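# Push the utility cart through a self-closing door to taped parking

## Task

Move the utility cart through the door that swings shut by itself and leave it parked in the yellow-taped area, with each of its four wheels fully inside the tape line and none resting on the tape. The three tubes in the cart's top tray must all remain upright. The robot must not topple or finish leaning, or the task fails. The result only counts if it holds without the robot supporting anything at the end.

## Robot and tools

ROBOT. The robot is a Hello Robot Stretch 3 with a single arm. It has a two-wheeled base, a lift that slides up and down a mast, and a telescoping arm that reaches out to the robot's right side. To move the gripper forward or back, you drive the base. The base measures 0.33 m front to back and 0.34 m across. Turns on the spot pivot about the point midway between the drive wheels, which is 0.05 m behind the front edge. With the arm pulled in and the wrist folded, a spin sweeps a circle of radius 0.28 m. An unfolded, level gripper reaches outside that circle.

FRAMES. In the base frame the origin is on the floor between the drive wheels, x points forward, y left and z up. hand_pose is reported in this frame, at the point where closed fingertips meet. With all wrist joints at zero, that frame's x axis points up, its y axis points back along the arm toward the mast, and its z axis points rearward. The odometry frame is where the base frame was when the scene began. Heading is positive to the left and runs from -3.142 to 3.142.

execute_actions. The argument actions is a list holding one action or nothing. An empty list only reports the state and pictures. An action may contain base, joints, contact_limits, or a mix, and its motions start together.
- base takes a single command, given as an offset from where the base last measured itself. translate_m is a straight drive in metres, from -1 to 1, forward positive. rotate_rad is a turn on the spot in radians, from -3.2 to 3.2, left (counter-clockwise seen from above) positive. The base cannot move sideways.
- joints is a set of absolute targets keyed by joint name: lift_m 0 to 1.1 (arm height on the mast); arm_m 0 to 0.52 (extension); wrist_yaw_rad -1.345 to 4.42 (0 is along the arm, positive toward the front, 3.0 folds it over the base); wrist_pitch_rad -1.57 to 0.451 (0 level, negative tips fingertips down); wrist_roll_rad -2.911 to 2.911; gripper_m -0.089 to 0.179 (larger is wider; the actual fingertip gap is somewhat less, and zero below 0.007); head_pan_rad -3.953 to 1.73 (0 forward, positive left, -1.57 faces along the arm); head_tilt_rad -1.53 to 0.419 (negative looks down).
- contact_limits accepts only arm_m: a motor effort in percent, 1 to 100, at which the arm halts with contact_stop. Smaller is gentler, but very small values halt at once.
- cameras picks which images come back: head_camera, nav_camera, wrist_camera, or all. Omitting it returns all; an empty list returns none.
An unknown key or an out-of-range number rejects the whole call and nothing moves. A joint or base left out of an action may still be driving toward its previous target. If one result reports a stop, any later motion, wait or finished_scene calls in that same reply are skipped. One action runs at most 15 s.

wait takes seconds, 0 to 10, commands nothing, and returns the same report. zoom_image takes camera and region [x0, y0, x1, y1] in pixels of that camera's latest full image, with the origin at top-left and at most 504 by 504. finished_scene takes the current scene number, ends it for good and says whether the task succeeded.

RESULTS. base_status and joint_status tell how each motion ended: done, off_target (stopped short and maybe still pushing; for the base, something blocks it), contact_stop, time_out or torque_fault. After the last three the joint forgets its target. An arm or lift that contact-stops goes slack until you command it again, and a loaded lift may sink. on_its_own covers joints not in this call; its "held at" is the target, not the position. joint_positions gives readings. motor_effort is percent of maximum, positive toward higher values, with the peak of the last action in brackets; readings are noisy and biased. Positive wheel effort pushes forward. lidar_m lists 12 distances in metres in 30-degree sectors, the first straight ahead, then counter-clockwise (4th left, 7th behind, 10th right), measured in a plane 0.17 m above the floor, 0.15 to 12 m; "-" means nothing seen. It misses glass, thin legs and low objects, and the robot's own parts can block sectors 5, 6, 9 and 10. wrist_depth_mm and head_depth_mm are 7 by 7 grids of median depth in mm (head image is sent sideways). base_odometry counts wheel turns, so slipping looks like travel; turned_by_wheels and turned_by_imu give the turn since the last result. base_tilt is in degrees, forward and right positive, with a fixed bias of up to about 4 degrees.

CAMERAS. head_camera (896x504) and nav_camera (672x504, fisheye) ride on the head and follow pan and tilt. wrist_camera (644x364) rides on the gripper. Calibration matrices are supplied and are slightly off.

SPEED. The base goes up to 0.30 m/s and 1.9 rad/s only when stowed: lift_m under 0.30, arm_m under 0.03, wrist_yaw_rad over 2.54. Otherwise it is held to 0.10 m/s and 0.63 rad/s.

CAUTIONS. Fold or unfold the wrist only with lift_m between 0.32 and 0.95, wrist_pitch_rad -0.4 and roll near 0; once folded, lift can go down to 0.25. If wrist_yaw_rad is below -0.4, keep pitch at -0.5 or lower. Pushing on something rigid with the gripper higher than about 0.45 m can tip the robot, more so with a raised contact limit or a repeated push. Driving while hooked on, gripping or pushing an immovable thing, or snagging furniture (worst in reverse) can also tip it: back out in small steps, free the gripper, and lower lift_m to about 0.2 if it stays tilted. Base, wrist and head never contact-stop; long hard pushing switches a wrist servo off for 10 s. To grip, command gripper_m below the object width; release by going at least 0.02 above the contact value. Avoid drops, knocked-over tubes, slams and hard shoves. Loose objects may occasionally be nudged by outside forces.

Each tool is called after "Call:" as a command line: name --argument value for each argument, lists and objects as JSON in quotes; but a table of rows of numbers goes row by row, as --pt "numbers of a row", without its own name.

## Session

Call:
execute_actions --actions '[]'

Scene clock: 0.00 s.
base_odometry: x=+0.000 y=+0.000 heading=+0.000 (m, m, rad; odometry frame)
turned_by_wheels: +0.000 (rad since the last result)
turned_by_imu: +0.000 (rad since the last result)
base_tilt: forward=-2.1 right=-1.2 (deg)
lidar_m: 1.35 1.54 1.84 1.44 0.82 0.71 0.71 0.78 0.67 0.67 0.77 1.34
head_depth_mm: 2151 2812 2806 2876 2867 2899 2293 / 2127 2893 2931 2906 2911 2951 2295 / 2139 2959 3009 2989 2974 2954 2173 / 2141 3000 3063 2994 1785 1508 1474 / 2140 3043 3103 3065 1799 1658 1544 / 2142 3125 3163 1690 1703 1781 1619 / 2129 3209 3263 3208 3272 1659 1492
base_status: not commanded
joint_positions: lift_m=+0.568 arm_m=+0.001 wrist_yaw_rad=+2.997 wrist_pitch_rad=-0.594 wrist_roll_rad=-0.001 gripper_m=+0.037 head_pan_rad=-0.010 head_tilt_rad=+0.004
joint_status: not commanded
motor_effort: left_wheel=+0 right_wheel=+0 lift_m=+34 arm_m=+0 wrist_yaw_rad=+0 wrist_pitch_rad=+7 wrist_roll_rad=+0 gripper_m=+0 head_pan_rad=+0 head_tilt_rad=+1 (%)
hand_pose: x=+0.0075 y=+0.0503 z=+0.5434 quat_wxyz=(+0.256, +0.689, +0.158, +0.660) (m; base frame)
wrist_depth_mm: 753 - - - - - - / 830 - - - - - - / 839 - - - - - - / 833 961 - 982 - - - / 797 821 - 844 863 894 871 / 725 735 - 755 757 763 766 / 641 665 - 666 667 666 656
pictures: head_camera (sideways: a quarter turn clockwise sets it upright), nav_camera (sideways: a quarter turn counterclockwise sets it upright), wrist_camera
camera_calibration (this result's frames):
head_camera: T_world_to_cam=[[-0.038429, 0.000553811, -0.999261, 1.32752], [0.0670048, 0.997751, -0.00202386, 0.00194963], [0.997012, -0.067033, -0.0383797, 0.00363372], [0, 0, 0, 1]] pos_world=[0.0472617, -0.00243685, 1.32668]
nav_camera: T_world_to_cam=[[-0.0152159, 0.00387165, 0.999877, -1.26175], [-0.0601768, -0.998183, 0.00294934, 0.0499337], [0.998072, -0.0601245, 0.0154212, -0.0691092], [0, 0, 0, 1]] pos_world=[0.0527823, 0.0505728, 1.26251]
wrist_camera: T_world_to_cam=[[0.985469, -0.164152, 0.0436464, -0.0367944], [-0.0843978, -0.696213, -0.712857, 0.455038], [0.147404, 0.698815, -0.69995, 0.512689], [0, 0, 0, 1]] pos_world=[-0.000908675, -0.0475113, 0.68484]
Images, in order (width x height): head_camera 896x504, nav_camera 672x504, wrist_camera 644x364.

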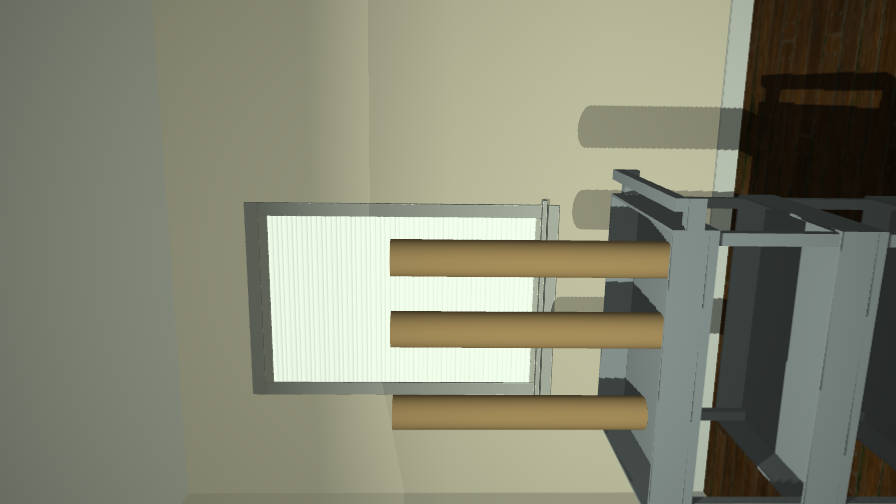

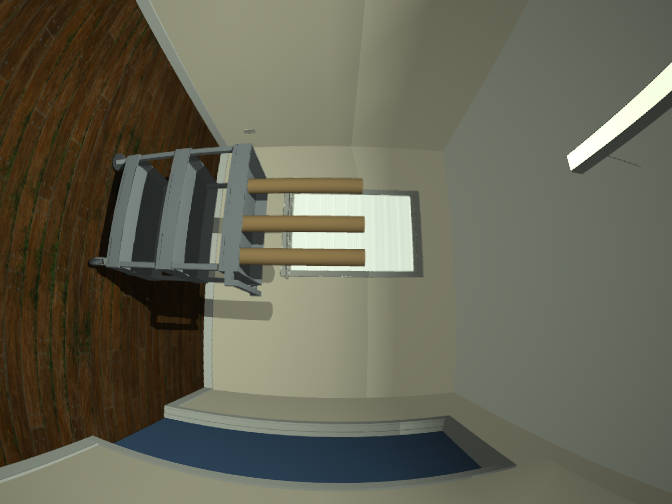

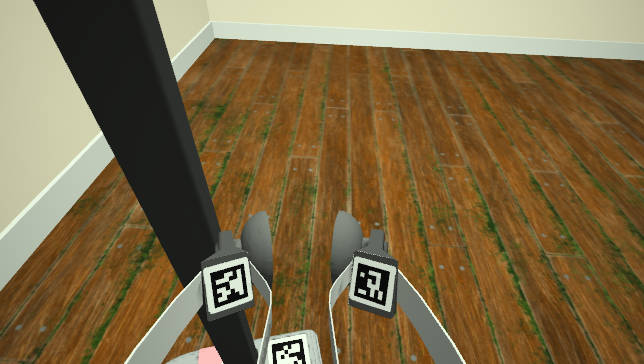

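Call:
execute_actions --actions '[{"joints": {"lift_m": 0.27, "wrist_pitch_rad": -0.4, "head_pan_rad": 0.0, "head_tilt_rad": -0.6}}]' --cameras '["head_camera"]'

Call:
execute_actions --actions '[{"joints": {"head_pan_rad": -0.65, "head_tilt_rad": -0.5}}]' --cameras '["head_camera"]'

Scene clock: 8.37 s.
base_odometry: x=+0.000 y=+0.000 heading=+0.000 (m, m, rad; odometry frame)
turned_by_wheels: +0.000 (rad since the last result)
turned_by_imu: +0.001 (rad since the last result)
base_tilt: forward=-2.0 right=-1.3 (deg)
lidar_m: 1.35 1.54 1.84 1.43 0.82 0.71 0.71 0.78 0.67 0.67 0.77 1.34
head_depth_mm: 2550 2798 2942 2210 1788 1472 1273 / 2581 2867 3005 2222 1768 1471 1259 / 2629 2777 2837 2136 1758 1465 1259 / 1362 1447 1700 1867 1752 1465 1252 / 1426 1486 1859 1868 1757 1464 1251 / 2720 1574 1843 1956 1733 1446 1249 / 2905 1647 1746 2026 1733 1447 1248
base_status: not commanded
joint_positions: lift_m=+0.270 arm_m=+0.001 wrist_yaw_rad=+2.997 wrist_pitch_rad=-0.421 wrist_roll_rad=-0.001 gripper_m=+0.037 head_pan_rad=-0.007 head_tilt_rad=-0.592
joint_status: all done
motor_effort: left_wheel=-1(1) right_wheel=+1(0) lift_m=+26(24) arm_m=-1(0) wrist_yaw_rad=+0(1) wrist_pitch_rad=+12(14) wrist_roll_rad=+0(0) gripper_m=-1(0) head_pan_rad=+3(5) head_tilt_rad=-3(22) (%)
hand_pose: x=+0.0111 y=+0.0752 z=+0.2822 quat_wxyz=(+0.198, +0.700, +0.098, +0.680) (m; base frame)
wrist_depth_mm: - - - - - - - / 782 - - - - - - / 789 - 970 951 996 - - / 716 - 726 745 739 770 788 / 560 576 614 591 593 588 613 / 479 495 - 510 508 501 502 / - - - 435 425 427 433
pictures: head_camera (sideways: a quarter turn clockwise sets it upright)
camera_calibration (this result's frames):
head_camera: T_world_to_cam=[[-0.593039, 0.00425093, -0.805163, 1.07748], [0.052533, 0.99806, -0.0334236, 0.0429027], [0.803458, -0.0621191, -0.592111, 0.72546], [0, 0, 0, 1]] pos_world=[0.0538585, -0.00233486, 1.29854]
Images, in order (width x height): head_camera 896x504.

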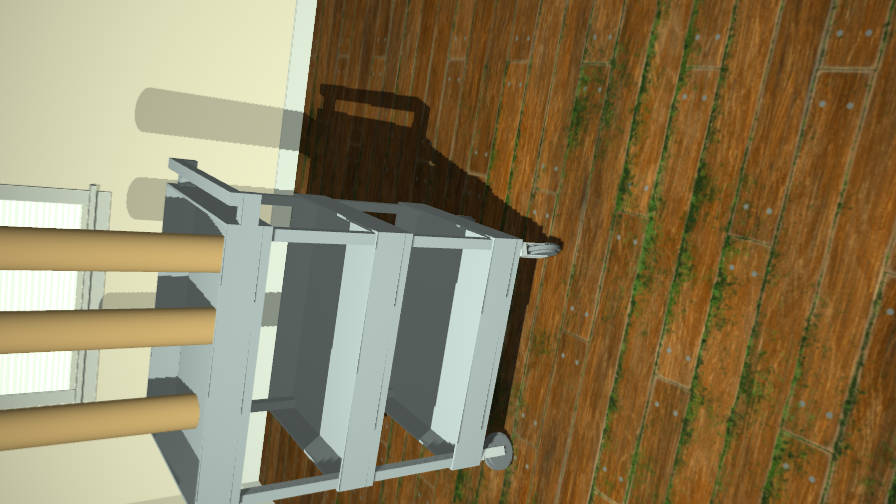

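Scene clock: 9.30 s.
base_odometry: x=+0.000 y=+0.000 heading=+0.000 (m, m, rad; odometry frame)
turned_by_wheels: +0.000 (rad since the last result)
turned_by_imu: +0.000 (rad since the last result)
base_tilt: forward=-2.1 right=-1.3 (deg)
lidar_m: 1.35 1.54 1.84 1.44 0.82 0.71 0.71 0.78 0.67 0.67 0.78 1.34
head_depth_mm: 894 939 990 1035 1093 1159 1212 / 1029 1081 1142 1214 1298 1386 1324 / 1191 1269 1364 1465 1596 1535 1323 / 1642 1781 1912 2084 1860 1568 1315 / 1961 2133 2354 2452 1933 1562 1308 / 2502 2760 3021 2476 1903 1550 1312 / 2577 2728 2975 2461 1897 1544 1307
base_status: not commanded
joint_positions: lift_m=+0.270 arm_m=+0.001 wrist_yaw_rad=+2.997 wrist_pitch_rad=-0.421 wrist_roll_rad=-0.001 gripper_m=+0.037 head_pan_rad=-0.643 head_tilt_rad=-0.507
joint_status: all done
motor_effort: left_wheel=+0(1) right_wheel=+0(0) lift_m=+26(26) arm_m=-1(0) wrist_yaw_rad=+0(0) wrist_pitch_rad=+12(12) wrist_roll_rad=+0(0) gripper_m=+0(0) head_pan_rad=-3(33) head_tilt_rad=+2(11) (%)
hand_pose: x=+0.0111 y=+0.0752 z=+0.2822 quat_wxyz=(+0.198, +0.700, +0.098, +0.680) (m; base frame)
wrist_depth_mm: - - - - - - - / 769 - - - - - - / 787 - 937 999 972 - - / 695 - 741 761 746 758 770 / 577 563 605 590 612 605 602 / 479 478 - 506 511 496 510 / - - - 431 424 425 430
pictures: head_camera (sideways: a quarter turn clockwise sets it upright)
camera_calibration (this result's frames):
head_camera: T_world_to_cam=[[-0.418461, 0.313556, -0.852392, 1.138], [0.63711, 0.77021, -0.0294486, 0.0341652], [0.647288, -0.555391, -0.522073, 0.635291], [0, 0, 0, 1]] pos_world=[0.0432245, -0.0303054, 1.30269]
Images, in order (width x height): head_camera 896x504.

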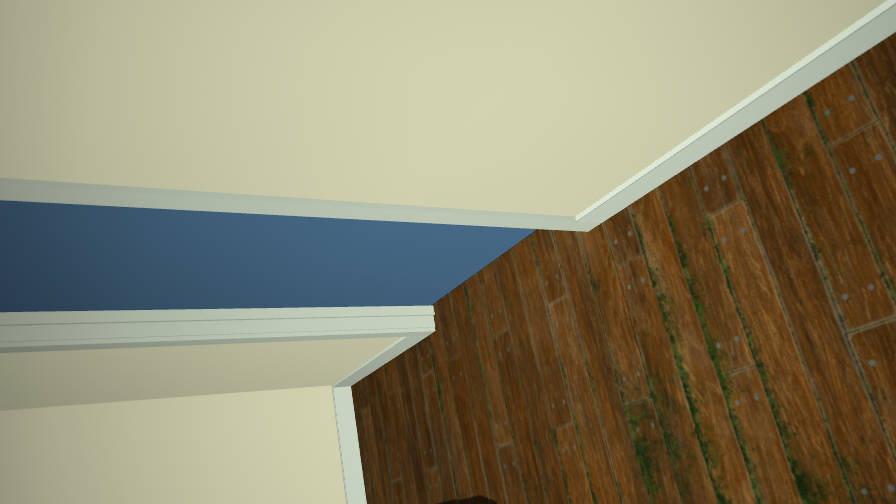

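Call:
execute_actions --actions '[{"base": {"rotate_rad": -0.398}}]' --cameras '[]'

Call:
execute_actions --actions '[{"base": {"translate_m": 1.0}}]' --cameras '[]'

Call:
execute_actions --actions '[{"base": {"translate_m": 0.498}, "joints": {"head_pan_rad": -1.3, "head_tilt_rad": -0.3}}]' --cameras '["head_camera"]'

Call:
execute_actions --actions '[{"base": {"rotate_rad": 1.89}}]' --cameras '[]'

Call:
execute_actions --actions '[{"joints": {"lift_m": 0.741, "head_pan_rad": -0.5, "head_tilt_rad": -0.99}}]' --cameras '["head_camera"]'

Scene clock: 98.03 s.
base_odometry: x=+0.000 y=+0.000 heading=-0.398 (m, m, rad; odometry frame)
turned_by_wheels: -0.398 (rad since the last result)
turned_by_imu: -0.396 (rad since the last result)
base_tilt: forward=-2.1 right=-1.2 (deg)
lidar_m: 1.94 1.35 2.01 1.84 1.18 0.77 0.71 0.71 0.73 0.67 0.67 0.84
head_depth_mm: 619 660 709 764 826 896 984 / 663 713 765 830 909 994 1107 / 717 775 837 918 1006 1122 1234 / 781 845 924 1021 1136 1281 1319 / 849 936 1032 1148 1299 1434 1317 / 945 1044 1165 1315 1528 1549 1311 / 1054 1180 1340 1534 1790 1557 1309
base_status: done
joint_positions: lift_m=+0.270 arm_m=+0.001 wrist_yaw_rad=+2.997 wrist_pitch_rad=-0.421 wrist_roll_rad=-0.001 gripper_m=+0.037 head_pan_rad=-0.643 head_tilt_rad=-0.507
joint_status: not commanded
motor_effort: left_wheel=+2(9) right_wheel=-1(7) lift_m=+26(26) arm_m=-1(1) wrist_yaw_rad=+0(0) wrist_pitch_rad=+12(12) wrist_roll_rad=+0(0) gripper_m=+0(1) head_pan_rad=-3(3) head_tilt_rad=+2(3) (%)
hand_pose: x=+0.0111 y=+0.0752 z=+0.2822 quat_wxyz=(+0.198, +0.700, +0.098, +0.680) (m; base frame)
wrist_depth_mm: - - - - - - - / - - - - - - - / 955 - 948 981 991 - - / 707 - 714 735 744 743 766 / 582 576 608 591 604 616 609 / 478 480 - 514 504 503 508 / - - - 431 419 437 434
pictures: none
No camera images: the call's "cameras" was empty. Leave "cameras" out to get every camera's image.

Scene clock: 102.97 s.
base_odometry: x=+0.922 y=-0.387 heading=-0.398 (m, m, rad; odometry frame)
turned_by_wheels: +0.000 (rad since the last result)
turned_by_imu: +0.000 (rad since the last result)
base_tilt: forward=-2.0 right=-1.2 (deg)
lidar_m: 1.34 0.64 0.51 0.88 1.99 1.85 1.69 0.89 0.58 0.53 0.54 0.77
head_depth_mm: 474 510 549 595 647 707 774 / 604 641 601 639 702 775 864 / 653 705 763 833 916 1006 1022 / 711 771 844 932 1034 1167 1278 / 780 851 939 1048 1184 1357 1311 / 860 953 1061 1199 1388 1510 1308 / 962 1075 1227 1374 1560 1545 1305
base_status: done
joint_positions: lift_m=+0.270 arm_m=+0.001 wrist_yaw_rad=+2.997 wrist_pitch_rad=-0.421 wrist_roll_rad=-0.001 gripper_m=+0.037 head_pan_rad=-0.643 head_tilt_rad=-0.507
joint_status: not commanded
motor_effort: left_wheel=+2(10) right_wheel=-2(5) lift_m=+26(27) arm_m=-1(0) wrist_yaw_rad=+0(0) wrist_pitch_rad=+11(12) wrist_roll_rad=+0(0) gripper_m=+0(0) head_pan_rad=-3(2) head_tilt_rad=+2(3) (%)
hand_pose: x=+0.0111 y=+0.0753 z=+0.2824 quat_wxyz=(+0.198, +0.700, +0.097, +0.680) (m; base frame)
wrist_depth_mm: - - - - - - - / - - - - 868 857 - / 964 - 960 969 599 632 951 / 714 - 747 731 707 774 758 / 580 564 616 584 596 603 611 / 476 486 - 526 495 503 513 / - - - 421 427 430 433
pictures: none
No camera images: the call's "cameras" was empty. Leave "cameras" out to get every camera's image.

Scene clock: 106.30 s.
base_odometry: x=+1.381 y=-0.580 heading=-0.398 (m, m, rad; odometry frame)
turned_by_wheels: +0.000 (rad since the last result)
turned_by_imu: +0.000 (rad since the last result)
base_tilt: forward=-2.1 right=-1.2 (deg)
lidar_m: 1.20 1.58 0.49 0.45 0.46 2.38 2.18 0.77 0.49 0.48 0.55 0.69
head_depth_mm: 435 458 484 514 548 584 613 / 439 463 491 521 555 596 644 / 444 468 497 528 565 605 653 / 449 474 503 534 571 613 664 / 454 479 508 542 580 624 674 / 458 486 515 549 588 633 683 / 463 491 521 557 595 642 694
base_status: done
joint_positions: lift_m=+0.270 arm_m=+0.001 wrist_yaw_rad=+2.997 wrist_pitch_rad=-0.420 wrist_roll_rad=-0.001 gripper_m=+0.037 head_pan_rad=-1.293 head_tilt_rad=-0.310
joint_status: all done
motor_effort: left_wheel=+2(12) right_wheel=-2(6) lift_m=+27(26) arm_m=+0(0) wrist_yaw_rad=+0(0) wrist_pitch_rad=+11(11) wrist_roll_rad=+0(0) gripper_m=+0(0) head_pan_rad=-4(35) head_tilt_rad=+3(14) (%)
hand_pose: x=+0.0111 y=+0.0753 z=+0.2824 quat_wxyz=(+0.198, +0.700, +0.097, +0.680) (m; base frame)
wrist_depth_mm: - - - - - - - / - - 895 815 - - - / 952 - 515 578 932 - - / 714 - 736 716 743 755 774 / 567 561 614 588 598 595 606 / 475 483 - 510 509 497 500 / - - - 430 428 429 438
pictures: head_camera (sideways: a quarter turn clockwise sets it upright)
camera_calibration (this result's frames):
head_camera: T_world_to_cam=[[-0.0945621, 0.33205, -0.93851, 1.24837], [0.974677, 0.222774, -0.0193874, 0.0190138], [0.202638, -0.916577, -0.344708, 0.407206], [0, 0, 0, 1]] pos_world=[0.0170004, -0.0455208, 1.31234]
Images, in order (width x height): head_camera 896x504.

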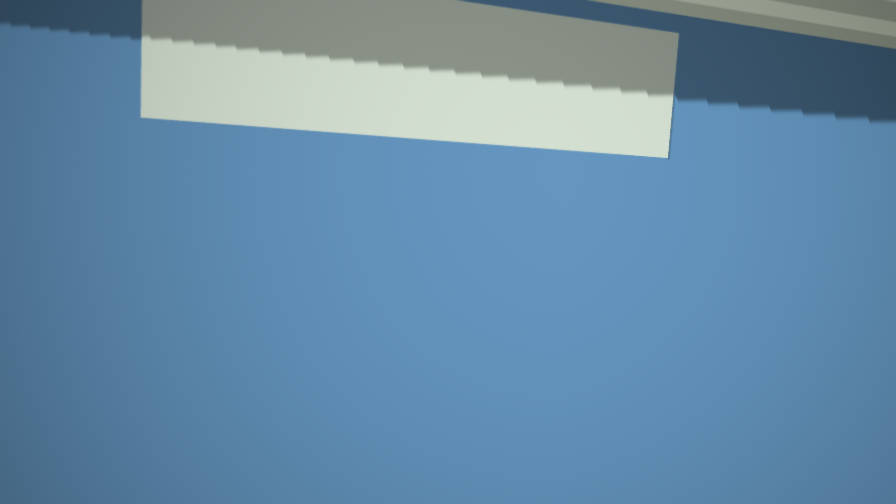

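Scene clock: 108.67 s.
base_odometry: x=+1.381 y=-0.580 heading=+1.492 (m, m, rad; odometry frame)
turned_by_wheels: +1.890 (rad since the last result)
turned_by_imu: +1.883 (rad since the last result)
base_tilt: forward=-2.1 right=-1.3 (deg)
lidar_m: 0.45 2.26 2.20 1.13 0.57 0.48 0.55 0.60 0.86 1.56 1.73 0.46
head_depth_mm: 1321 1392 1461 1544 1621 1723 1542 / 1368 1444 1523 1615 1706 1794 1538 / 1430 1502 1589 1671 1795 1848 1535 / 1482 1560 1652 1759 1896 1907 1526 / 1539 1634 1736 1845 1979 1895 1527 / 1613 1714 1821 1949 2112 1911 1520 / 1686 1795 1922 2063 2217 1889 1529
base_status: done
joint_positions: lift_m=+0.270 arm_m=+0.001 wrist_yaw_rad=+2.997 wrist_pitch_rad=-0.420 wrist_roll_rad=-0.001 gripper_m=+0.037 head_pan_rad=-1.293 head_tilt_rad=-0.309
joint_status: not commanded
motor_effort: left_wheel=-3(8) right_wheel=+2(12) lift_m=+27(27) arm_m=+0(1) wrist_yaw_rad=+0(0) wrist_pitch_rad=+11(11) wrist_roll_rad=+0(0) gripper_m=+1(0) head_pan_rad=-3(2) head_tilt_rad=+2(3) (%)
hand_pose: x=+0.0111 y=+0.0753 z=+0.2824 quat_wxyz=(+0.198, +0.700, +0.097, +0.680) (m; base frame)
wrist_depth_mm: - - - - - - - / 557 - - - - - - / 592 - 976 986 992 - - / 593 - 744 750 743 768 762 / 564 561 613 599 600 600 612 / 491 484 - 512 504 510 498 / - - - 432 416 428 429
pictures: none
No camera images: the call's "cameras" was empty. Leave "cameras" out to get every camera's image.

Scene clock: 113.77 s.
base_odometry: x=+1.381 y=-0.580 heading=+1.492 (m, m, rad; odometry frame)
turned_by_wheels: +0.000 (rad since the last result)
turned_by_imu: +0.001 (rad since the last result)
base_tilt: forward=-2.0 right=-1.3 (deg)
lidar_m: 0.45 2.26 2.20 1.13 0.57 0.48 0.55 0.60 0.85 1.56 1.73 0.46
head_depth_mm: 2240 1964 1711 1523 1362 1264 - / 2226 1966 1634 1519 1358 1232 1140 / 2176 709 624 998 1337 1224 1133 / 824 736 590 962 1245 1223 1127 / 859 732 580 944 1215 1220 1111 / 498 574 569 939 1166 1211 1112 / 482 684 562 933 1074 1207 1107
base_status: not commanded
joint_positions: lift_m=+0.741 arm_m=+0.001 wrist_yaw_rad=+2.997 wrist_pitch_rad=-0.420 wrist_roll_rad=-0.001 gripper_m=+0.037 head_pan_rad=-0.507 head_tilt_rad=-0.977
joint_status: all done
motor_effort: left_wheel=-2(3) right_wheel=+2(3) lift_m=+41(44) arm_m=-1(1) wrist_yaw_rad=+0(1) wrist_pitch_rad=+11(11) wrist_roll_rad=+0(0) gripper_m=+0(0) head_pan_rad=+3(39) head_tilt_rad=-5(25) (%)
hand_pose: x=+0.0111 y=+0.0753 z=+0.7529 quat_wxyz=(+0.197, +0.700, +0.097, +0.680) (m; base frame)
wrist_depth_mm: - - - - - - - / 559 - - - - - - / 587 - - - - - - / 607 - - - - - - / 601 745 - - - - - / 596 763 - - - - - / 606 800 921 939 928 948 936
pictures: head_camera (sideways: a quarter turn clockwise sets it upright)
camera_calibration (this result's frames):
head_camera: T_world_to_cam=[[-0.744863, 0.413993, -0.523249, 0.711051], [0.510856, 0.858318, -0.0481227, 0.0592228], [0.429192, -0.303149, -0.85082, 1.06419], [0, 0, 0, 1]] pos_world=[0.0426413, -0.0225943, 1.28034]
Images, in order (width x height): head_camera 896x504.

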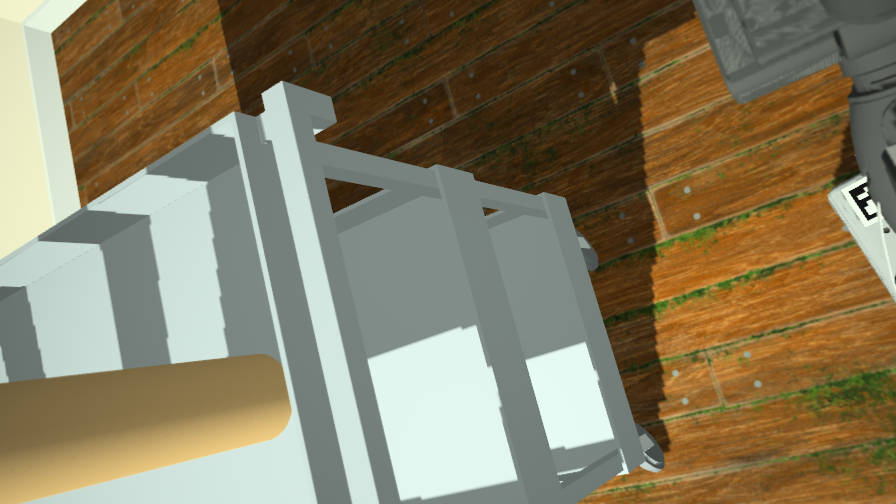

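Call:
execute_actions --actions '[{"joints": {"wrist_yaw_rad": 1.57, "arm_m": 0.015, "gripper_m": 0.09}}]' --cameras '[]'

Call:
execute_actions --actions '[{"joints": {"wrist_pitch_rad": 0.0, "wrist_roll_rad": 1.57}}]' --cameras '["wrist_camera"]'

Call:
execute_actions --actions '[{"base": {"translate_m": 0.166}}]' --cameras '["head_camera", "wrist_camera"]'

Scene clock: 138.60 s.
base_odometry: x=+1.381 y=-0.580 heading=+1.492 (m, m, rad; odometry frame)
turned_by_wheels: +0.000 (rad since the last result)
turned_by_imu: +0.001 (rad since the last result)
base_tilt: forward=-2.0 right=-1.2 (deg)
lidar_m: 0.45 2.26 2.20 1.12 0.57 0.48 0.55 0.61 0.86 1.56 1.72 0.45
head_depth_mm: 2255 1967 1710 1522 1363 1255 - / 2214 1973 1631 1511 1362 - 1117 / 2180 709 624 995 1323 1230 1139 / 821 737 589 961 1222 1227 1132 / 858 733 580 942 1221 1210 1115 / 498 575 570 939 1163 1211 1117 / 482 683 560 933 1075 1209 1103
base_status: not commanded
joint_positions: lift_m=+0.741 arm_m=+0.015 wrist_yaw_rad=+1.573 wrist_pitch_rad=-0.420 wrist_roll_rad=-0.001 gripper_m=+0.090 head_pan_rad=-0.507 head_tilt_rad=-0.977
joint_status: all done
motor_effort: left_wheel=-2(3) right_wheel=+2(2) lift_m=+41(41) arm_m=+6(4) wrist_yaw_rad=-2(2) wrist_pitch_rad=+11(11) wrist_roll_rad=+0(0) gripper_m=+1(79) head_pan_rad=+4(4) head_tilt_rad=-5(4) (%)
hand_pose: x=+0.2027 y=-0.1592 z=+0.7529 quat_wxyz=(+0.593, +0.593, -0.383, +0.386) (m; base frame)
wrist_depth_mm: 311 337 321 313 302 241 - / - 382 988 341 326 315 - / - - - 979 962 - - / - - 715 746 709 - - / - - 586 599 572 - - / - - 842 829 - - - / 909 893 761 764 791 913 944
pictures: none
No camera images: the call's "cameras" was empty. Leave "cameras" out to get every camera's image.

Scene clock: 140.07 s.
base_odometry: x=+1.381 y=-0.580 heading=+1.492 (m, m, rad; odometry frame)
turned_by_wheels: +0.000 (rad since the last result)
turned_by_imu: +0.000 (rad since the last result)
base_tilt: forward=-2.0 right=-1.3 (deg)
lidar_m: 0.45 2.26 2.19 1.13 0.57 0.48 0.55 0.61 0.86 1.56 1.72 0.45
head_depth_mm: 2271 1985 1724 1508 1365 1245 - / 2199 1947 1624 1517 1378 - 1112 / 2160 710 625 989 1321 1228 1139 / 822 736 590 978 1288 1228 1132 / 859 733 581 943 1219 1210 1115 / 497 573 570 937 1166 1212 1107 / 483 682 563 935 1073 1207 1105
base_status: not commanded
joint_positions: lift_m=+0.741 arm_m=+0.015 wrist_yaw_rad=+1.573 wrist_pitch_rad=-0.025 wrist_roll_rad=+1.565 gripper_m=+0.090 head_pan_rad=-0.507 head_tilt_rad=-0.977
joint_status: all done
motor_effort: left_wheel=-2(3) right_wheel=+2(3) lift_m=+41(41) arm_m=+6(6) wrist_yaw_rad=-2(3) wrist_pitch_rad=+14(13) wrist_roll_rad=+3(6) gripper_m=+1(0) head_pan_rad=+3(3) head_tilt_rad=-5(4) (%)
hand_pose: x=+0.2342 y=-0.1590 z=+0.8487 quat_wxyz=(+0.011, +0.708, -0.706, -0.007) (m; base frame)
wrist_depth_mm: - - - 302 883 518 328 / - - - 323 933 584 349 / 571 580 591 340 963 595 363 / 414 425 431 359 - 601 385 / - - - 380 880 589 410 / - - - 405 - 562 616 / - - - 423 469 467 823
pictures: wrist_camera
camera_calibration (this result's frames):
wrist_camera: T_world_to_cam=[[-0.0661915, -0.0296405, -0.997367, 0.84332], [-0.183774, 0.982821, -0.0170118, 0.245732], [0.980737, 0.182164, -0.0705016, 0.0277399], [0, 0, 0, 1]] pos_world=[0.0737742, -0.221567, 0.847235]
Images, in order (width x height): wrist_camera 644x364.

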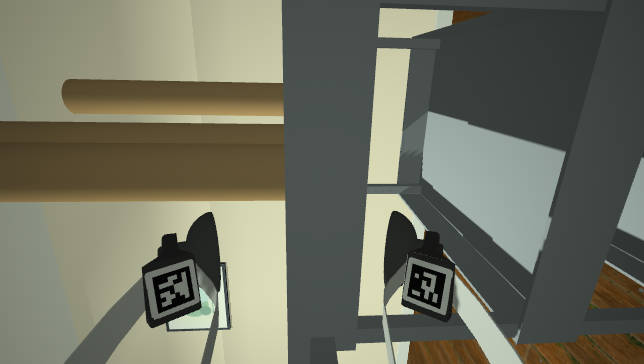

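Scene clock: 143.13 s.
base_odometry: x=+1.394 y=-0.415 heading=+1.492 (m, m, rad; odometry frame)
turned_by_wheels: +0.000 (rad since the last result)
turned_by_imu: +0.000 (rad since the last result)
base_tilt: forward=-2.1 right=-1.2 (deg)
lidar_m: 0.29 2.08 2.17 1.52 0.77 0.63 0.71 0.78 1.10 1.59 0.35 0.29
head_depth_mm: 2193 1983 602 547 1366 1246 - / 2133 698 637 522 1303 - 1115 / 1922 725 645 526 894 1210 1134 / 804 722 629 542 841 1192 1138 / 331 389 477 544 799 1123 1113 / 335 423 614 563 522 1073 1112 / 801 724 631 562 489 1175 1108
base_status: done
joint_positions: lift_m=+0.741 arm_m=+0.015 wrist_yaw_rad=+1.573 wrist_pitch_rad=-0.025 wrist_roll_rad=+1.565 gripper_m=+0.090 head_pan_rad=-0.507 head_tilt_rad=-0.978
joint_status: not commanded
motor_effort: left_wheel=-3(5) right_wheel=+3(6) lift_m=+41(41) arm_m=+5(6) wrist_yaw_rad=-2(1) wrist_pitch_rad=+13(14) wrist_roll_rad=+3(3) gripper_m=-1(0) head_pan_rad=+4(5) head_tilt_rad=-4(4) (%)
hand_pose: x=+0.2342 y=-0.1590 z=+0.8488 quat_wxyz=(+0.011, +0.708, -0.706, -0.007) (m; base frame)
wrist_depth_mm: - - - 107 162 587 414 / 600 624 627 112 171 586 410 / 407 417 422 118 182 587 411 / 258 261 264 125 192 584 412 / 272 273 270 132 653 613 417 / - - - 141 217 536 413 / - - - 152 - - 394
pictures: head_camera (sideways: a quarter turn clockwise sets it upright), wrist_camera
camera_calibration (this result's frames):
head_camera: T_world_to_cam=[[-0.745047, 0.413999, -0.522982, 0.710705], [0.510758, 0.858376, -0.048132, 0.0592355], [0.428989, -0.302978, -0.850984, 1.0644], [0, 0, 0, 1]] pos_world=[0.0426377, -0.0225874, 1.28032]
wrist_camera: T_world_to_cam=[[-0.0658776, -0.029595, -0.997389, 0.843353], [-0.183768, 0.982822, -0.0170249, 0.245745], [0.98076, 0.182166, -0.0701846, 0.0274622], [0, 0, 0, 1]] pos_world=[0.0737842, -0.221567, 0.847262]
Images, in order (width x height): head_camera 896x504, wrist_camera 644x364.

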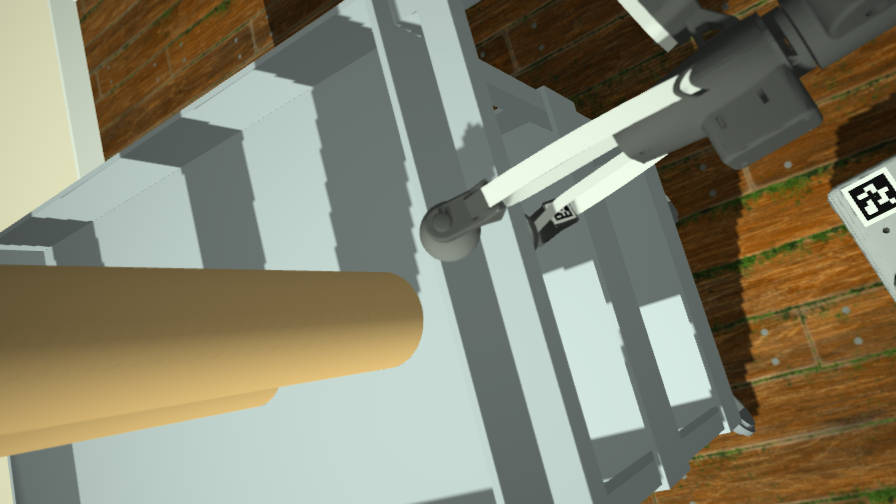

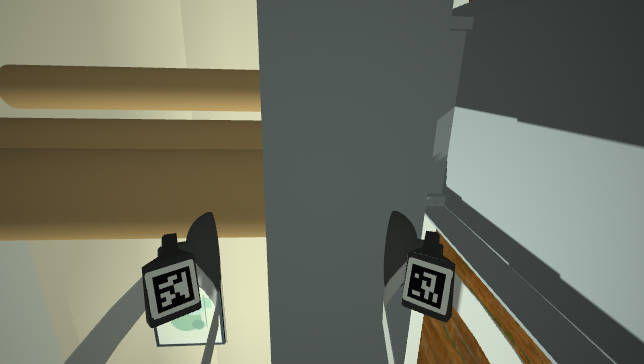

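Call:
execute_actions --actions '[{"joints": {"gripper_m": -0.04}}]' --cameras '["wrist_camera"]'

Call:
execute_actions --actions '[{"base": {"translate_m": -0.4}, "joints": {"head_pan_rad": -0.3, "head_tilt_rad": -0.9}}]' --cameras '["nav_camera", "wrist_camera"]'

Scene clock: 150.00 s.
base_odometry: x=+1.394 y=-0.415 heading=+1.492 (m, m, rad; odometry frame)
turned_by_wheels: +0.000 (rad since the last result)
turned_by_imu: +0.001 (rad since the last result)
base_tilt: forward=-2.1 right=-1.3 (deg)
lidar_m: 0.29 2.08 2.17 1.51 0.77 0.63 0.71 0.78 1.10 1.59 0.35 0.29
head_depth_mm: 2173 1964 605 540 1354 1238 - / 2135 699 637 519 888 - 1116 / 1929 725 646 521 898 1209 1135 / 804 708 630 569 837 1179 1132 / 325 385 472 539 757 1120 1116 / 332 424 615 564 519 1076 1110 / 802 723 632 561 479 1163 1106
base_status: not commanded
joint_positions: lift_m=+0.741 arm_m=+0.015 wrist_yaw_rad=+1.571 wrist_pitch_rad=-0.015 wrist_roll_rad=+1.567 gripper_m=-0.039 head_pan_rad=-0.507 head_tilt_rad=-0.978
joint_status: all done
motor_effort: left_wheel=-3(3) right_wheel=-4(8) lift_m=+41(41) arm_m=+6(6) wrist_yaw_rad=+0(2) wrist_pitch_rad=+8(14) wrist_roll_rad=+2(3) gripper_m=-24(100) head_pan_rad=+3(3) head_tilt_rad=-4(4) (%)
hand_pose: x=+0.2345 y=-0.1595 z=+0.8514 quat_wxyz=(+0.007, +0.707, -0.707, -0.004) (m; base frame)
wrist_depth_mm: - - - 102 159 596 420 / 611 624 620 107 166 601 422 / 407 411 429 113 175 606 417 / 251 257 260 119 186 607 409 / 265 268 267 125 198 606 418 / - - - 132 - 549 407 / - - - 212 227 - 400
pictures: wrist_camera
camera_calibration (this result's frames):
wrist_camera: T_world_to_cam=[[-0.0559402, -0.0277385, -0.998049, 0.84445], [-0.181623, 0.983219, -0.0171465, 0.24601], [0.981776, 0.18031, -0.0600394, 0.0182749], [0, 0, 0, 1]] pos_world=[0.0739779, -0.221753, 0.848118]
Images, in order (width x height): wrist_camera 644x364.

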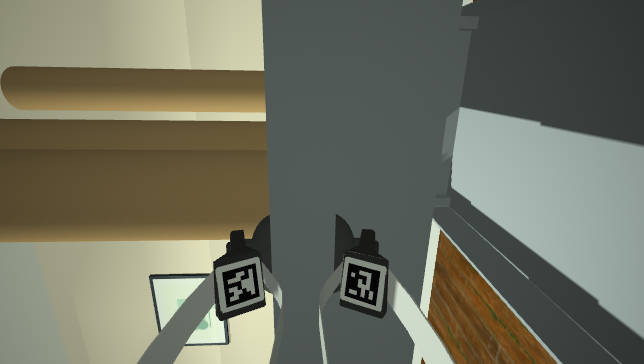

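Scene clock: 155.23 s.
base_odometry: x=+1.363 y=-0.813 heading=+1.492 (m, m, rad; odometry frame)
turned_by_wheels: +0.000 (rad since the last result)
turned_by_imu: +0.002 (rad since the last result)
base_tilt: forward=-2.1 right=-1.2 (deg)
lidar_m: 0.30 2.51 2.23 0.57 0.29 0.32 0.32 0.35 0.55 1.52 0.35 0.30
head_depth_mm: 827 794 707 611 514 860 - / 316 372 492 608 489 1046 1152 / 334 381 450 542 500 1006 1133 / 880 782 666 591 512 1061 1135 / 2032 822 693 600 487 1028 1123 / 2013 795 691 598 480 956 1125 / 2105 2127 1761 597 475 1240 1120
base_status: done
joint_positions: lift_m=+0.741 arm_m=+0.015 wrist_yaw_rad=+1.486 wrist_pitch_rad=-0.015 wrist_roll_rad=+1.567 gripper_m=-0.027 head_pan_rad=-0.307 head_tilt_rad=-0.902
joint_status: all done
on_its_own: wrist_yaw_rad is held at +1.481, not at your +1.570, by its stall guard, which is not easing now; gripper_m is held at -0.028, not at your -0.040, by its stall guard, which is not easing now
motor_effort: left_wheel=-3(8) right_wheel=+1(17) lift_m=+40(40) arm_m=+2(6) wrist_yaw_rad=-3(17) wrist_pitch_rad=+8(8) wrist_roll_rad=+2(2) gripper_m=-21(24) head_pan_rad=+3(19) head_tilt_rad=+2(7) (%)
hand_pose: x=+0.2336 y=-0.1814 z=+0.8513 quat_wxyz=(+0.007, +0.677, -0.736, -0.004) (m; base frame)
wrist_depth_mm: - - - 104 160 615 415 / 604 623 636 109 168 603 413 / 413 424 435 114 176 607 417 / 252 258 262 120 188 597 411 / 263 263 265 125 197 606 419 / - - - 132 - 566 420 / - - - 211 224 - 393
pictures: nav_camera (sideways: a quarter turn counterclockwise sets it upright), wrist_camera
camera_calibration (this result's frames):
nav_camera: T_world_to_cam=[[0.742486, -0.231551, 0.628569, -0.781937], [-0.328891, -0.94348, 0.0409403, 0.00214056], [0.583562, -0.237128, -0.776676, 0.96416], [0, 0, 0, 1]] pos_world=[0.0186339, 0.0495913, 1.24025]
wrist_camera: T_world_to_cam=[[-0.0582601, -0.0227698, -0.998042, 0.845182], [-0.0976936, 0.995071, -0.0169993, 0.249818], [0.99351, 0.0965119, -0.0601974, 0.00531765], [0, 0, 0, 1]] pos_world=[0.0683628, -0.229855, 0.848093]
Images, in order (width x height): nav_camera 672x504, wrist_camera 644x364.

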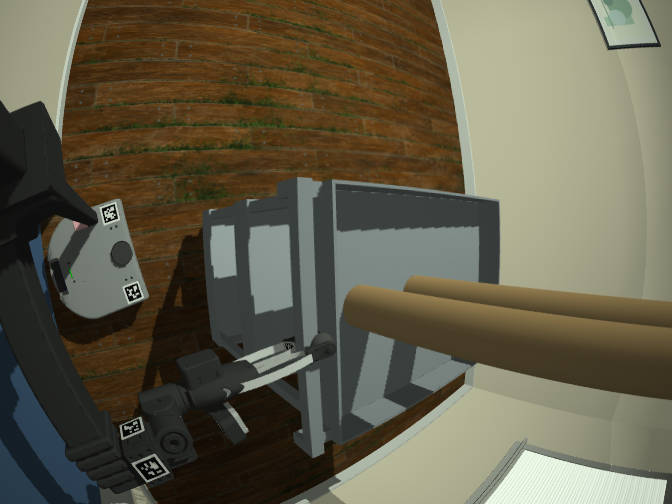

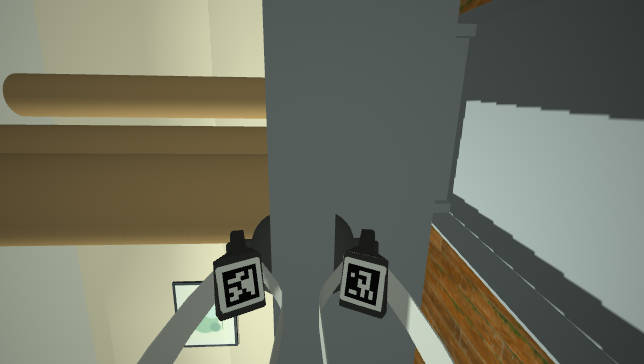

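Call:
execute_actions --actions '[{"base": {"translate_m": -0.35}, "joints": {"wrist_yaw_rad": 1.57}}]' --cameras '["nav_camera", "wrist_camera"]'

Scene clock: 165.37 s.
base_odometry: x=+1.335 y=-1.162 heading=+1.492 (m, m, rad; odometry frame)
turned_by_wheels: +0.000 (rad since the last result)
turned_by_imu: +0.001 (rad since the last result)
base_tilt: forward=-2.0 right=-1.2 (deg)
lidar_m: 0.30 2.81 0.23 0.24 2.52 0.33 0.27 0.27 0.30 0.49 0.33 0.30
head_depth_mm: 2497 833 707 611 487 821 - / 315 374 673 609 491 1050 1152 / 323 372 440 552 495 1030 1140 / 2338 802 667 582 498 1052 1128 / 2331 819 693 600 502 1000 1122 / 2402 779 677 598 505 999 1127 / 2368 2137 1755 561 494 1239 1123
base_status: done
joint_positions: lift_m=+0.741 arm_m=+0.015 wrist_yaw_rad=+1.591 wrist_pitch_rad=-0.016 wrist_roll_rad=+1.569 gripper_m=-0.027 head_pan_rad=-0.307 head_tilt_rad=-0.901
joint_status: wrist_yaw_rad off_target (ended at +1.591, target +1.570)
on_its_own: gripper_m is held at -0.028, not at your -0.040, by its stall guard, which is not easing now; wrist_yaw_rad is at rest, and its effort (-13) is outside its rest range (-12 to +12)
motor_effort: left_wheel=+1(29) right_wheel=-6(21) lift_m=+40(41) arm_m=+0(2) wrist_yaw_rad=-13(29) wrist_pitch_rad=+9(10) wrist_roll_rad=+0(2) gripper_m=-20(20) head_pan_rad=+4(5) head_tilt_rad=+0(1) (%)
hand_pose: x=+0.2344 y=-0.1546 z=+0.8510 quat_wxyz=(+0.007, +0.714, -0.700, -0.005) (m; base frame)
wrist_depth_mm: 558 568 570 86 141 569 413 / 397 400 394 94 153 586 417 / 253 256 259 101 166 600 414 / 246 252 256 111 184 603 412 / - - - 120 207 562 419 / - - - 133 - - 416 / - - - 199 - - 383
pictures: nav_camera (sideways: a quarter turn counterclockwise sets it upright), wrist_camera
camera_calibration (this result's frames):
nav_camera: T_world_to_cam=[[0.741881, -0.2309, 0.629521, -0.783174], [-0.328408, -0.94365, 0.0409056, 0.00218278], [0.584602, -0.237087, -0.775906, 0.963152], [0, 0, 0, 1]] pos_world=[0.0186781, 0.0495755, 1.24025]
wrist_camera: T_world_to_cam=[[-0.0568269, -0.0266375, -0.998029, 0.844605], [-0.201652, 0.979348, -0.014657, 0.243188], [0.977807, 0.200421, -0.0610248, 0.0223511], [0, 0, 0, 1]] pos_world=[0.0751806, -0.220147, 0.847869]
Images, in order (width x height): nav_camera 672x504, wrist_camera 644x364.

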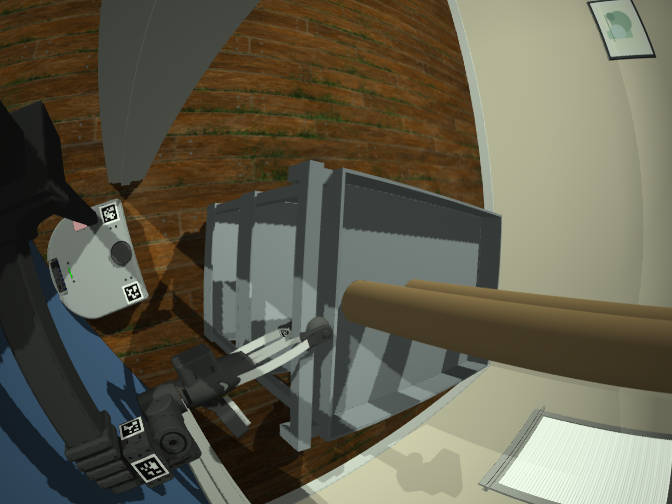

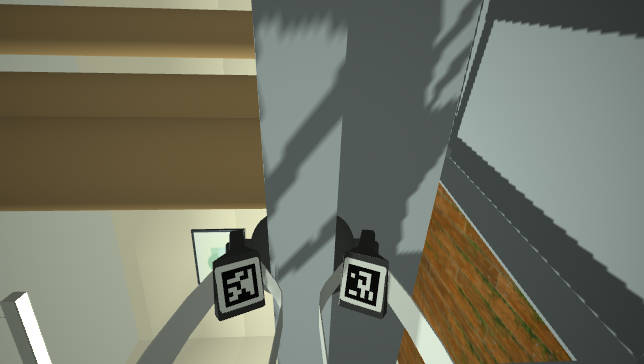

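Call:
execute_actions --actions '[{"base": {"rotate_rad": -0.24}}]' --cameras '[]'

Call:
execute_actions --actions '[{"base": {"translate_m": -0.3}}]' --cameras '["nav_camera", "head_camera"]'

Scene clock: 190.13 s.
base_odometry: x=+1.335 y=-1.162 heading=+1.252 (m, m, rad; odometry frame)
turned_by_wheels: -0.240 (rad since the last result)
turned_by_imu: -0.237 (rad since the last result)
base_tilt: forward=-2.1 right=-1.2 (deg)
lidar_m: 0.27 0.28 0.26 0.23 2.33 0.38 0.27 0.26 0.27 0.36 0.36 0.27
head_depth_mm: 2119 2149 660 611 560 1273 - / 2460 781 703 609 521 1158 1153 / 310 384 672 596 482 1077 1134 / 299 349 417 522 477 828 1128 / 329 508 613 580 485 801 1111 / 2358 817 692 598 495 744 1097 / 2318 811 688 597 526 643 1115
base_status: done
joint_positions: lift_m=+0.741 arm_m=+0.015 wrist_yaw_rad=+1.610 wrist_pitch_rad=-0.015 wrist_roll_rad=+1.569 gripper_m=-0.027 head_pan_rad=-0.307 head_tilt_rad=-0.901
joint_status: not commanded
on_its_own: wrist_yaw_rad is held at +1.616, not at your +1.570, by its stall guard, which is not easing now; gripper_m is held at -0.028, not at your -0.040, by its stall guard, which is not easing now
motor_effort: left_wheel=+0(10) right_wheel=-1(20) lift_m=+40(40) arm_m=-1(0) wrist_yaw_rad=+4(21) wrist_pitch_rad=+9(9) wrist_roll_rad=+0(0) gripper_m=-20(20) head_pan_rad=+3(4) head_tilt_rad=+0(0) (%)
hand_pose: x=+0.2343 y=-0.1498 z=+0.8512 quat_wxyz=(+0.007, +0.721, -0.693, -0.005) (m; base frame)
wrist_depth_mm: - - - 113 170 585 406 / - - - 116 175 595 410 / 626 629 645 120 182 604 408 / 268 272 274 125 188 613 415 / 258 262 262 129 197 602 423 / - - - 133 - 568 412 / - - - 174 215 - 414
pictures: none
No camera images: the call's "cameras" was empty. Leave "cameras" out to get every camera's image.

Scene clock: 194.13 s.
base_odometry: x=+1.241 y=-1.447 heading=+1.252 (m, m, rad; odometry frame)
turned_by_wheels: +0.000 (rad since the last result)
turned_by_imu: +0.002 (rad since the last result)
base_tilt: forward=-2.0 right=-1.2 (deg)
lidar_m: 0.28 0.36 0.36 0.89 2.31 1.93 0.30 0.24 0.24 0.26 0.36 0.28
head_depth_mm: 2136 2141 683 612 542 1083 - / 335 792 707 609 506 1105 1152 / 309 361 443 574 492 1010 1134 / 330 380 456 564 485 828 1130 / 868 799 678 601 475 824 1112 / 2598 818 690 597 476 797 1124 / 2535 792 671 584 470 1200 1111
base_status: done
joint_positions: lift_m=+0.741 arm_m=+0.015 wrist_yaw_rad=+1.546 wrist_pitch_rad=-0.014 wrist_roll_rad=+1.569 gripper_m=-0.027 head_pan_rad=-0.307 head_tilt_rad=-0.901
joint_status: not commanded
on_its_own: gripper_m is held at -0.028, not at your -0.040, by its stall guard, which is not easing now; wrist_yaw_rad is at rest, and its effort (+14) is outside its rest range (-12 to +12)
motor_effort: left_wheel=-3(7) right_wheel=-2(25) lift_m=+40(40) arm_m=+0(0) wrist_yaw_rad=+14(19) wrist_pitch_rad=+8(9) wrist_roll_rad=+0(0) gripper_m=-20(20) head_pan_rad=+4(4) head_tilt_rad=+1(0) (%)
hand_pose: x=+0.2344 y=-0.1662 z=+0.8514 quat_wxyz=(+0.006, +0.698, -0.716, -0.005) (m; base frame)
wrist_depth_mm: - - - 110 168 580 417 / - - - 115 174 598 419 / 626 619 638 119 181 612 418 / 264 269 275 124 190 600 421 / 255 261 263 128 199 600 417 / - - - 133 - 569 419 / - - - 208 219 - 410
pictures: head_camera (sideways: a quarter turn clockwise sets it upright), nav_camera (sideways: a quarter turn counterclockwise sets it upright)
camera_calibration (this result's frames):
head_camera: T_world_to_cam=[[-0.771867, 0.244441, -0.586915, 0.794158], [0.333016, 0.941813, -0.0457074, 0.0571679], [0.541592, -0.230732, -0.808357, 1.0083], [0, 0, 0, 1]] pos_world=[0.0478591, -0.0153186, 1.28378]
nav_camera: T_world_to_cam=[[0.741881, -0.2309, 0.629521, -0.783174], [-0.328408, -0.94365, 0.0409056, 0.00218277], [0.584602, -0.237087, -0.775906, 0.963152], [0, 0, 0, 1]] pos_world=[0.0186781, 0.0495755, 1.24025]
Images, in order (width x height): head_camera 896x504, nav_camera 672x504.

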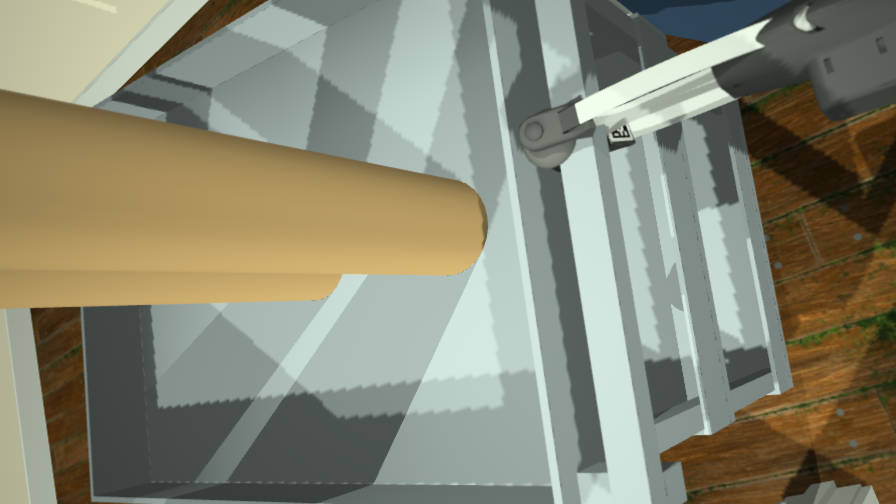

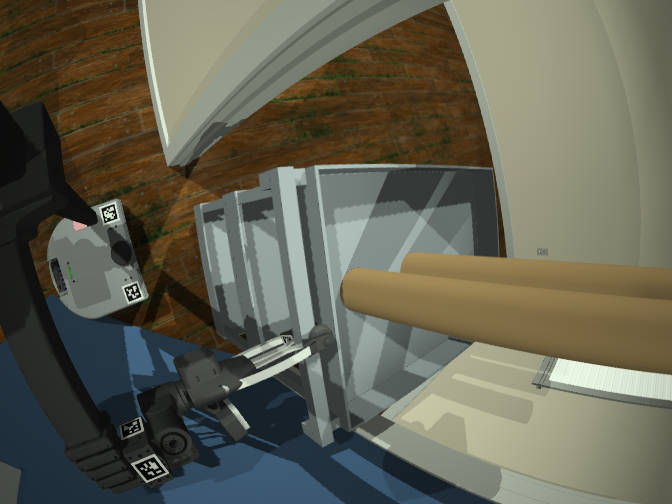

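Call:
execute_actions --actions '[{"base": {"translate_m": -0.4}, "joints": {"head_pan_rad": 1.6, "head_tilt_rad": -0.7}}]' --cameras '["nav_camera", "head_camera", "wrist_camera"]'

Scene clock: 203.87 s.
base_odometry: x=+1.116 y=-1.827 heading=+1.253 (m, m, rad; odometry frame)
turned_by_wheels: +0.000 (rad since the last result)
turned_by_imu: +0.002 (rad since the last result)
base_tilt: forward=-2.0 right=-1.2 (deg)
lidar_m: 0.30 0.70 0.91 2.15 2.17 1.51 1.43 1.46 1.60 0.28 0.34 0.30
head_depth_mm: 1782 1797 1803 1787 1615 1377 1206 / 1997 2219 2317 1920 1587 1363 1206 / 1990 2241 2393 1918 1598 1362 1194 / 1982 2201 2398 1902 1599 1363 1190 / 1984 2215 2379 1883 1572 1358 1188 / 1966 2208 2337 1881 1580 1362 - / 1944 2186 2335 1873 1583 1378 -
base_status: done
joint_positions: lift_m=+0.741 arm_m=+0.015 wrist_yaw_rad=+1.568 wrist_pitch_rad=-0.014 wrist_roll_rad=+1.569 gripper_m=-0.027 head_pan_rad=+1.593 head_tilt_rad=-0.704
joint_status: all done
on_its_own: gripper_m is held at -0.028, not at your -0.040, by its stall guard, which is not easing now; wrist_yaw_rad moved +0.022 to your old target +1.570
motor_effort: left_wheel=+3(8) right_wheel=-10(21) lift_m=+40(40) arm_m=+0(0) wrist_yaw_rad=+0(18) wrist_pitch_rad=+8(8) wrist_roll_rad=+0(0) gripper_m=-21(20) head_pan_rad=+3(42) head_tilt_rad=+1(11) (%)
hand_pose: x=+0.2345 y=-0.1606 z=+0.8516 quat_wxyz=(+0.006, +0.706, -0.708, -0.004) (m; base frame)
wrist_depth_mm: - - - 98 153 587 411 / 594 600 596 104 162 609 421 / 403 404 409 110 175 597 410 / 254 258 261 118 188 612 413 / - - 283 126 204 577 413 / - - - 135 - 549 421 / - - 780 191 243 720 397
pictures: head_camera (sideways: a quarter turn clockwise sets it upright), nav_camera (sideways: a quarter turn counterclockwise sets it upright), wrist_camera
camera_calibration (this result's frames):
head_camera: T_world_to_cam=[[0.0148382, -0.679398, -0.73362, 0.980522], [-0.999074, 0.0195662, -0.0383273, 0.0556964], [0.0403936, 0.733509, -0.678478, 0.842462], [0, 0, 0, 1]] pos_world=[0.00706552, 0.0471212, 1.29306]
nav_camera: T_world_to_cam=[[-0.0178091, 0.638963, 0.769031, -0.960345], [0.999307, -0.0137704, 0.0345832, 0.0023051], [0.0326872, 0.769114, -0.638275, 0.78752], [0, 0, 0, 1]] pos_world=[-0.0451483, 0.00796433, 1.24111]
wrist_camera: T_world_to_cam=[[-0.0551873, -0.0253036, -0.998155, 0.844965], [-0.178519, 0.983821, -0.0150701, 0.244757], [0.982388, 0.177358, -0.0588116, 0.0168129], [0, 0, 0, 1]] pos_world=[0.0738083, -0.222398, 0.848084]
Images, in order (width x height): head_camera 896x504, nav_camera 672x504, wrist_camera 644x364.

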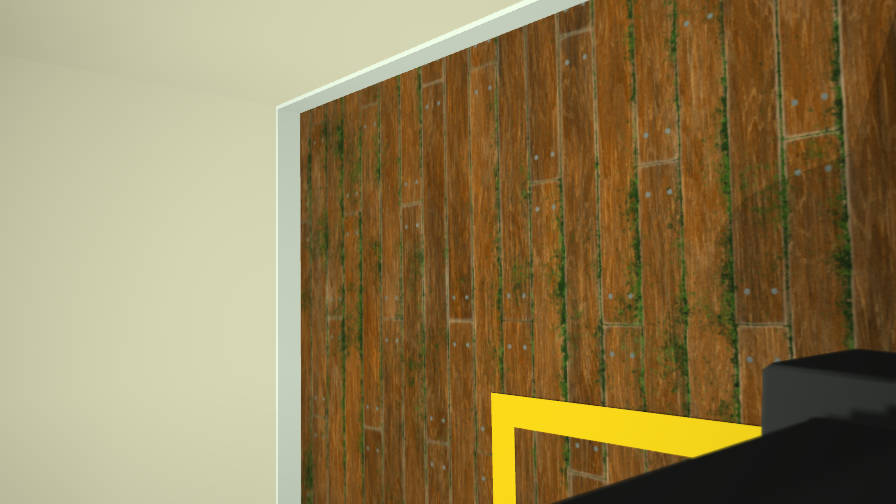

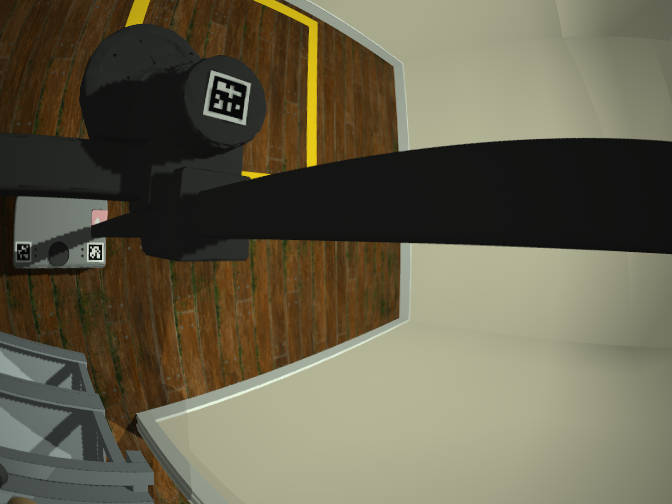

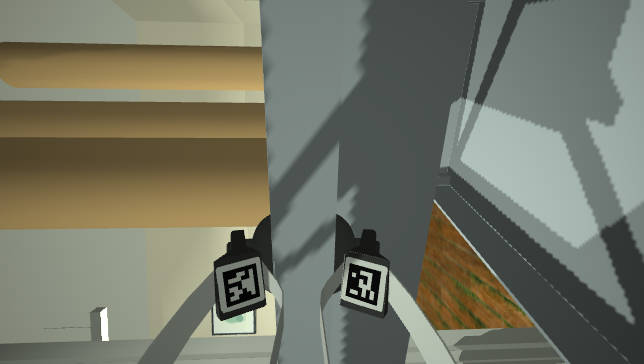

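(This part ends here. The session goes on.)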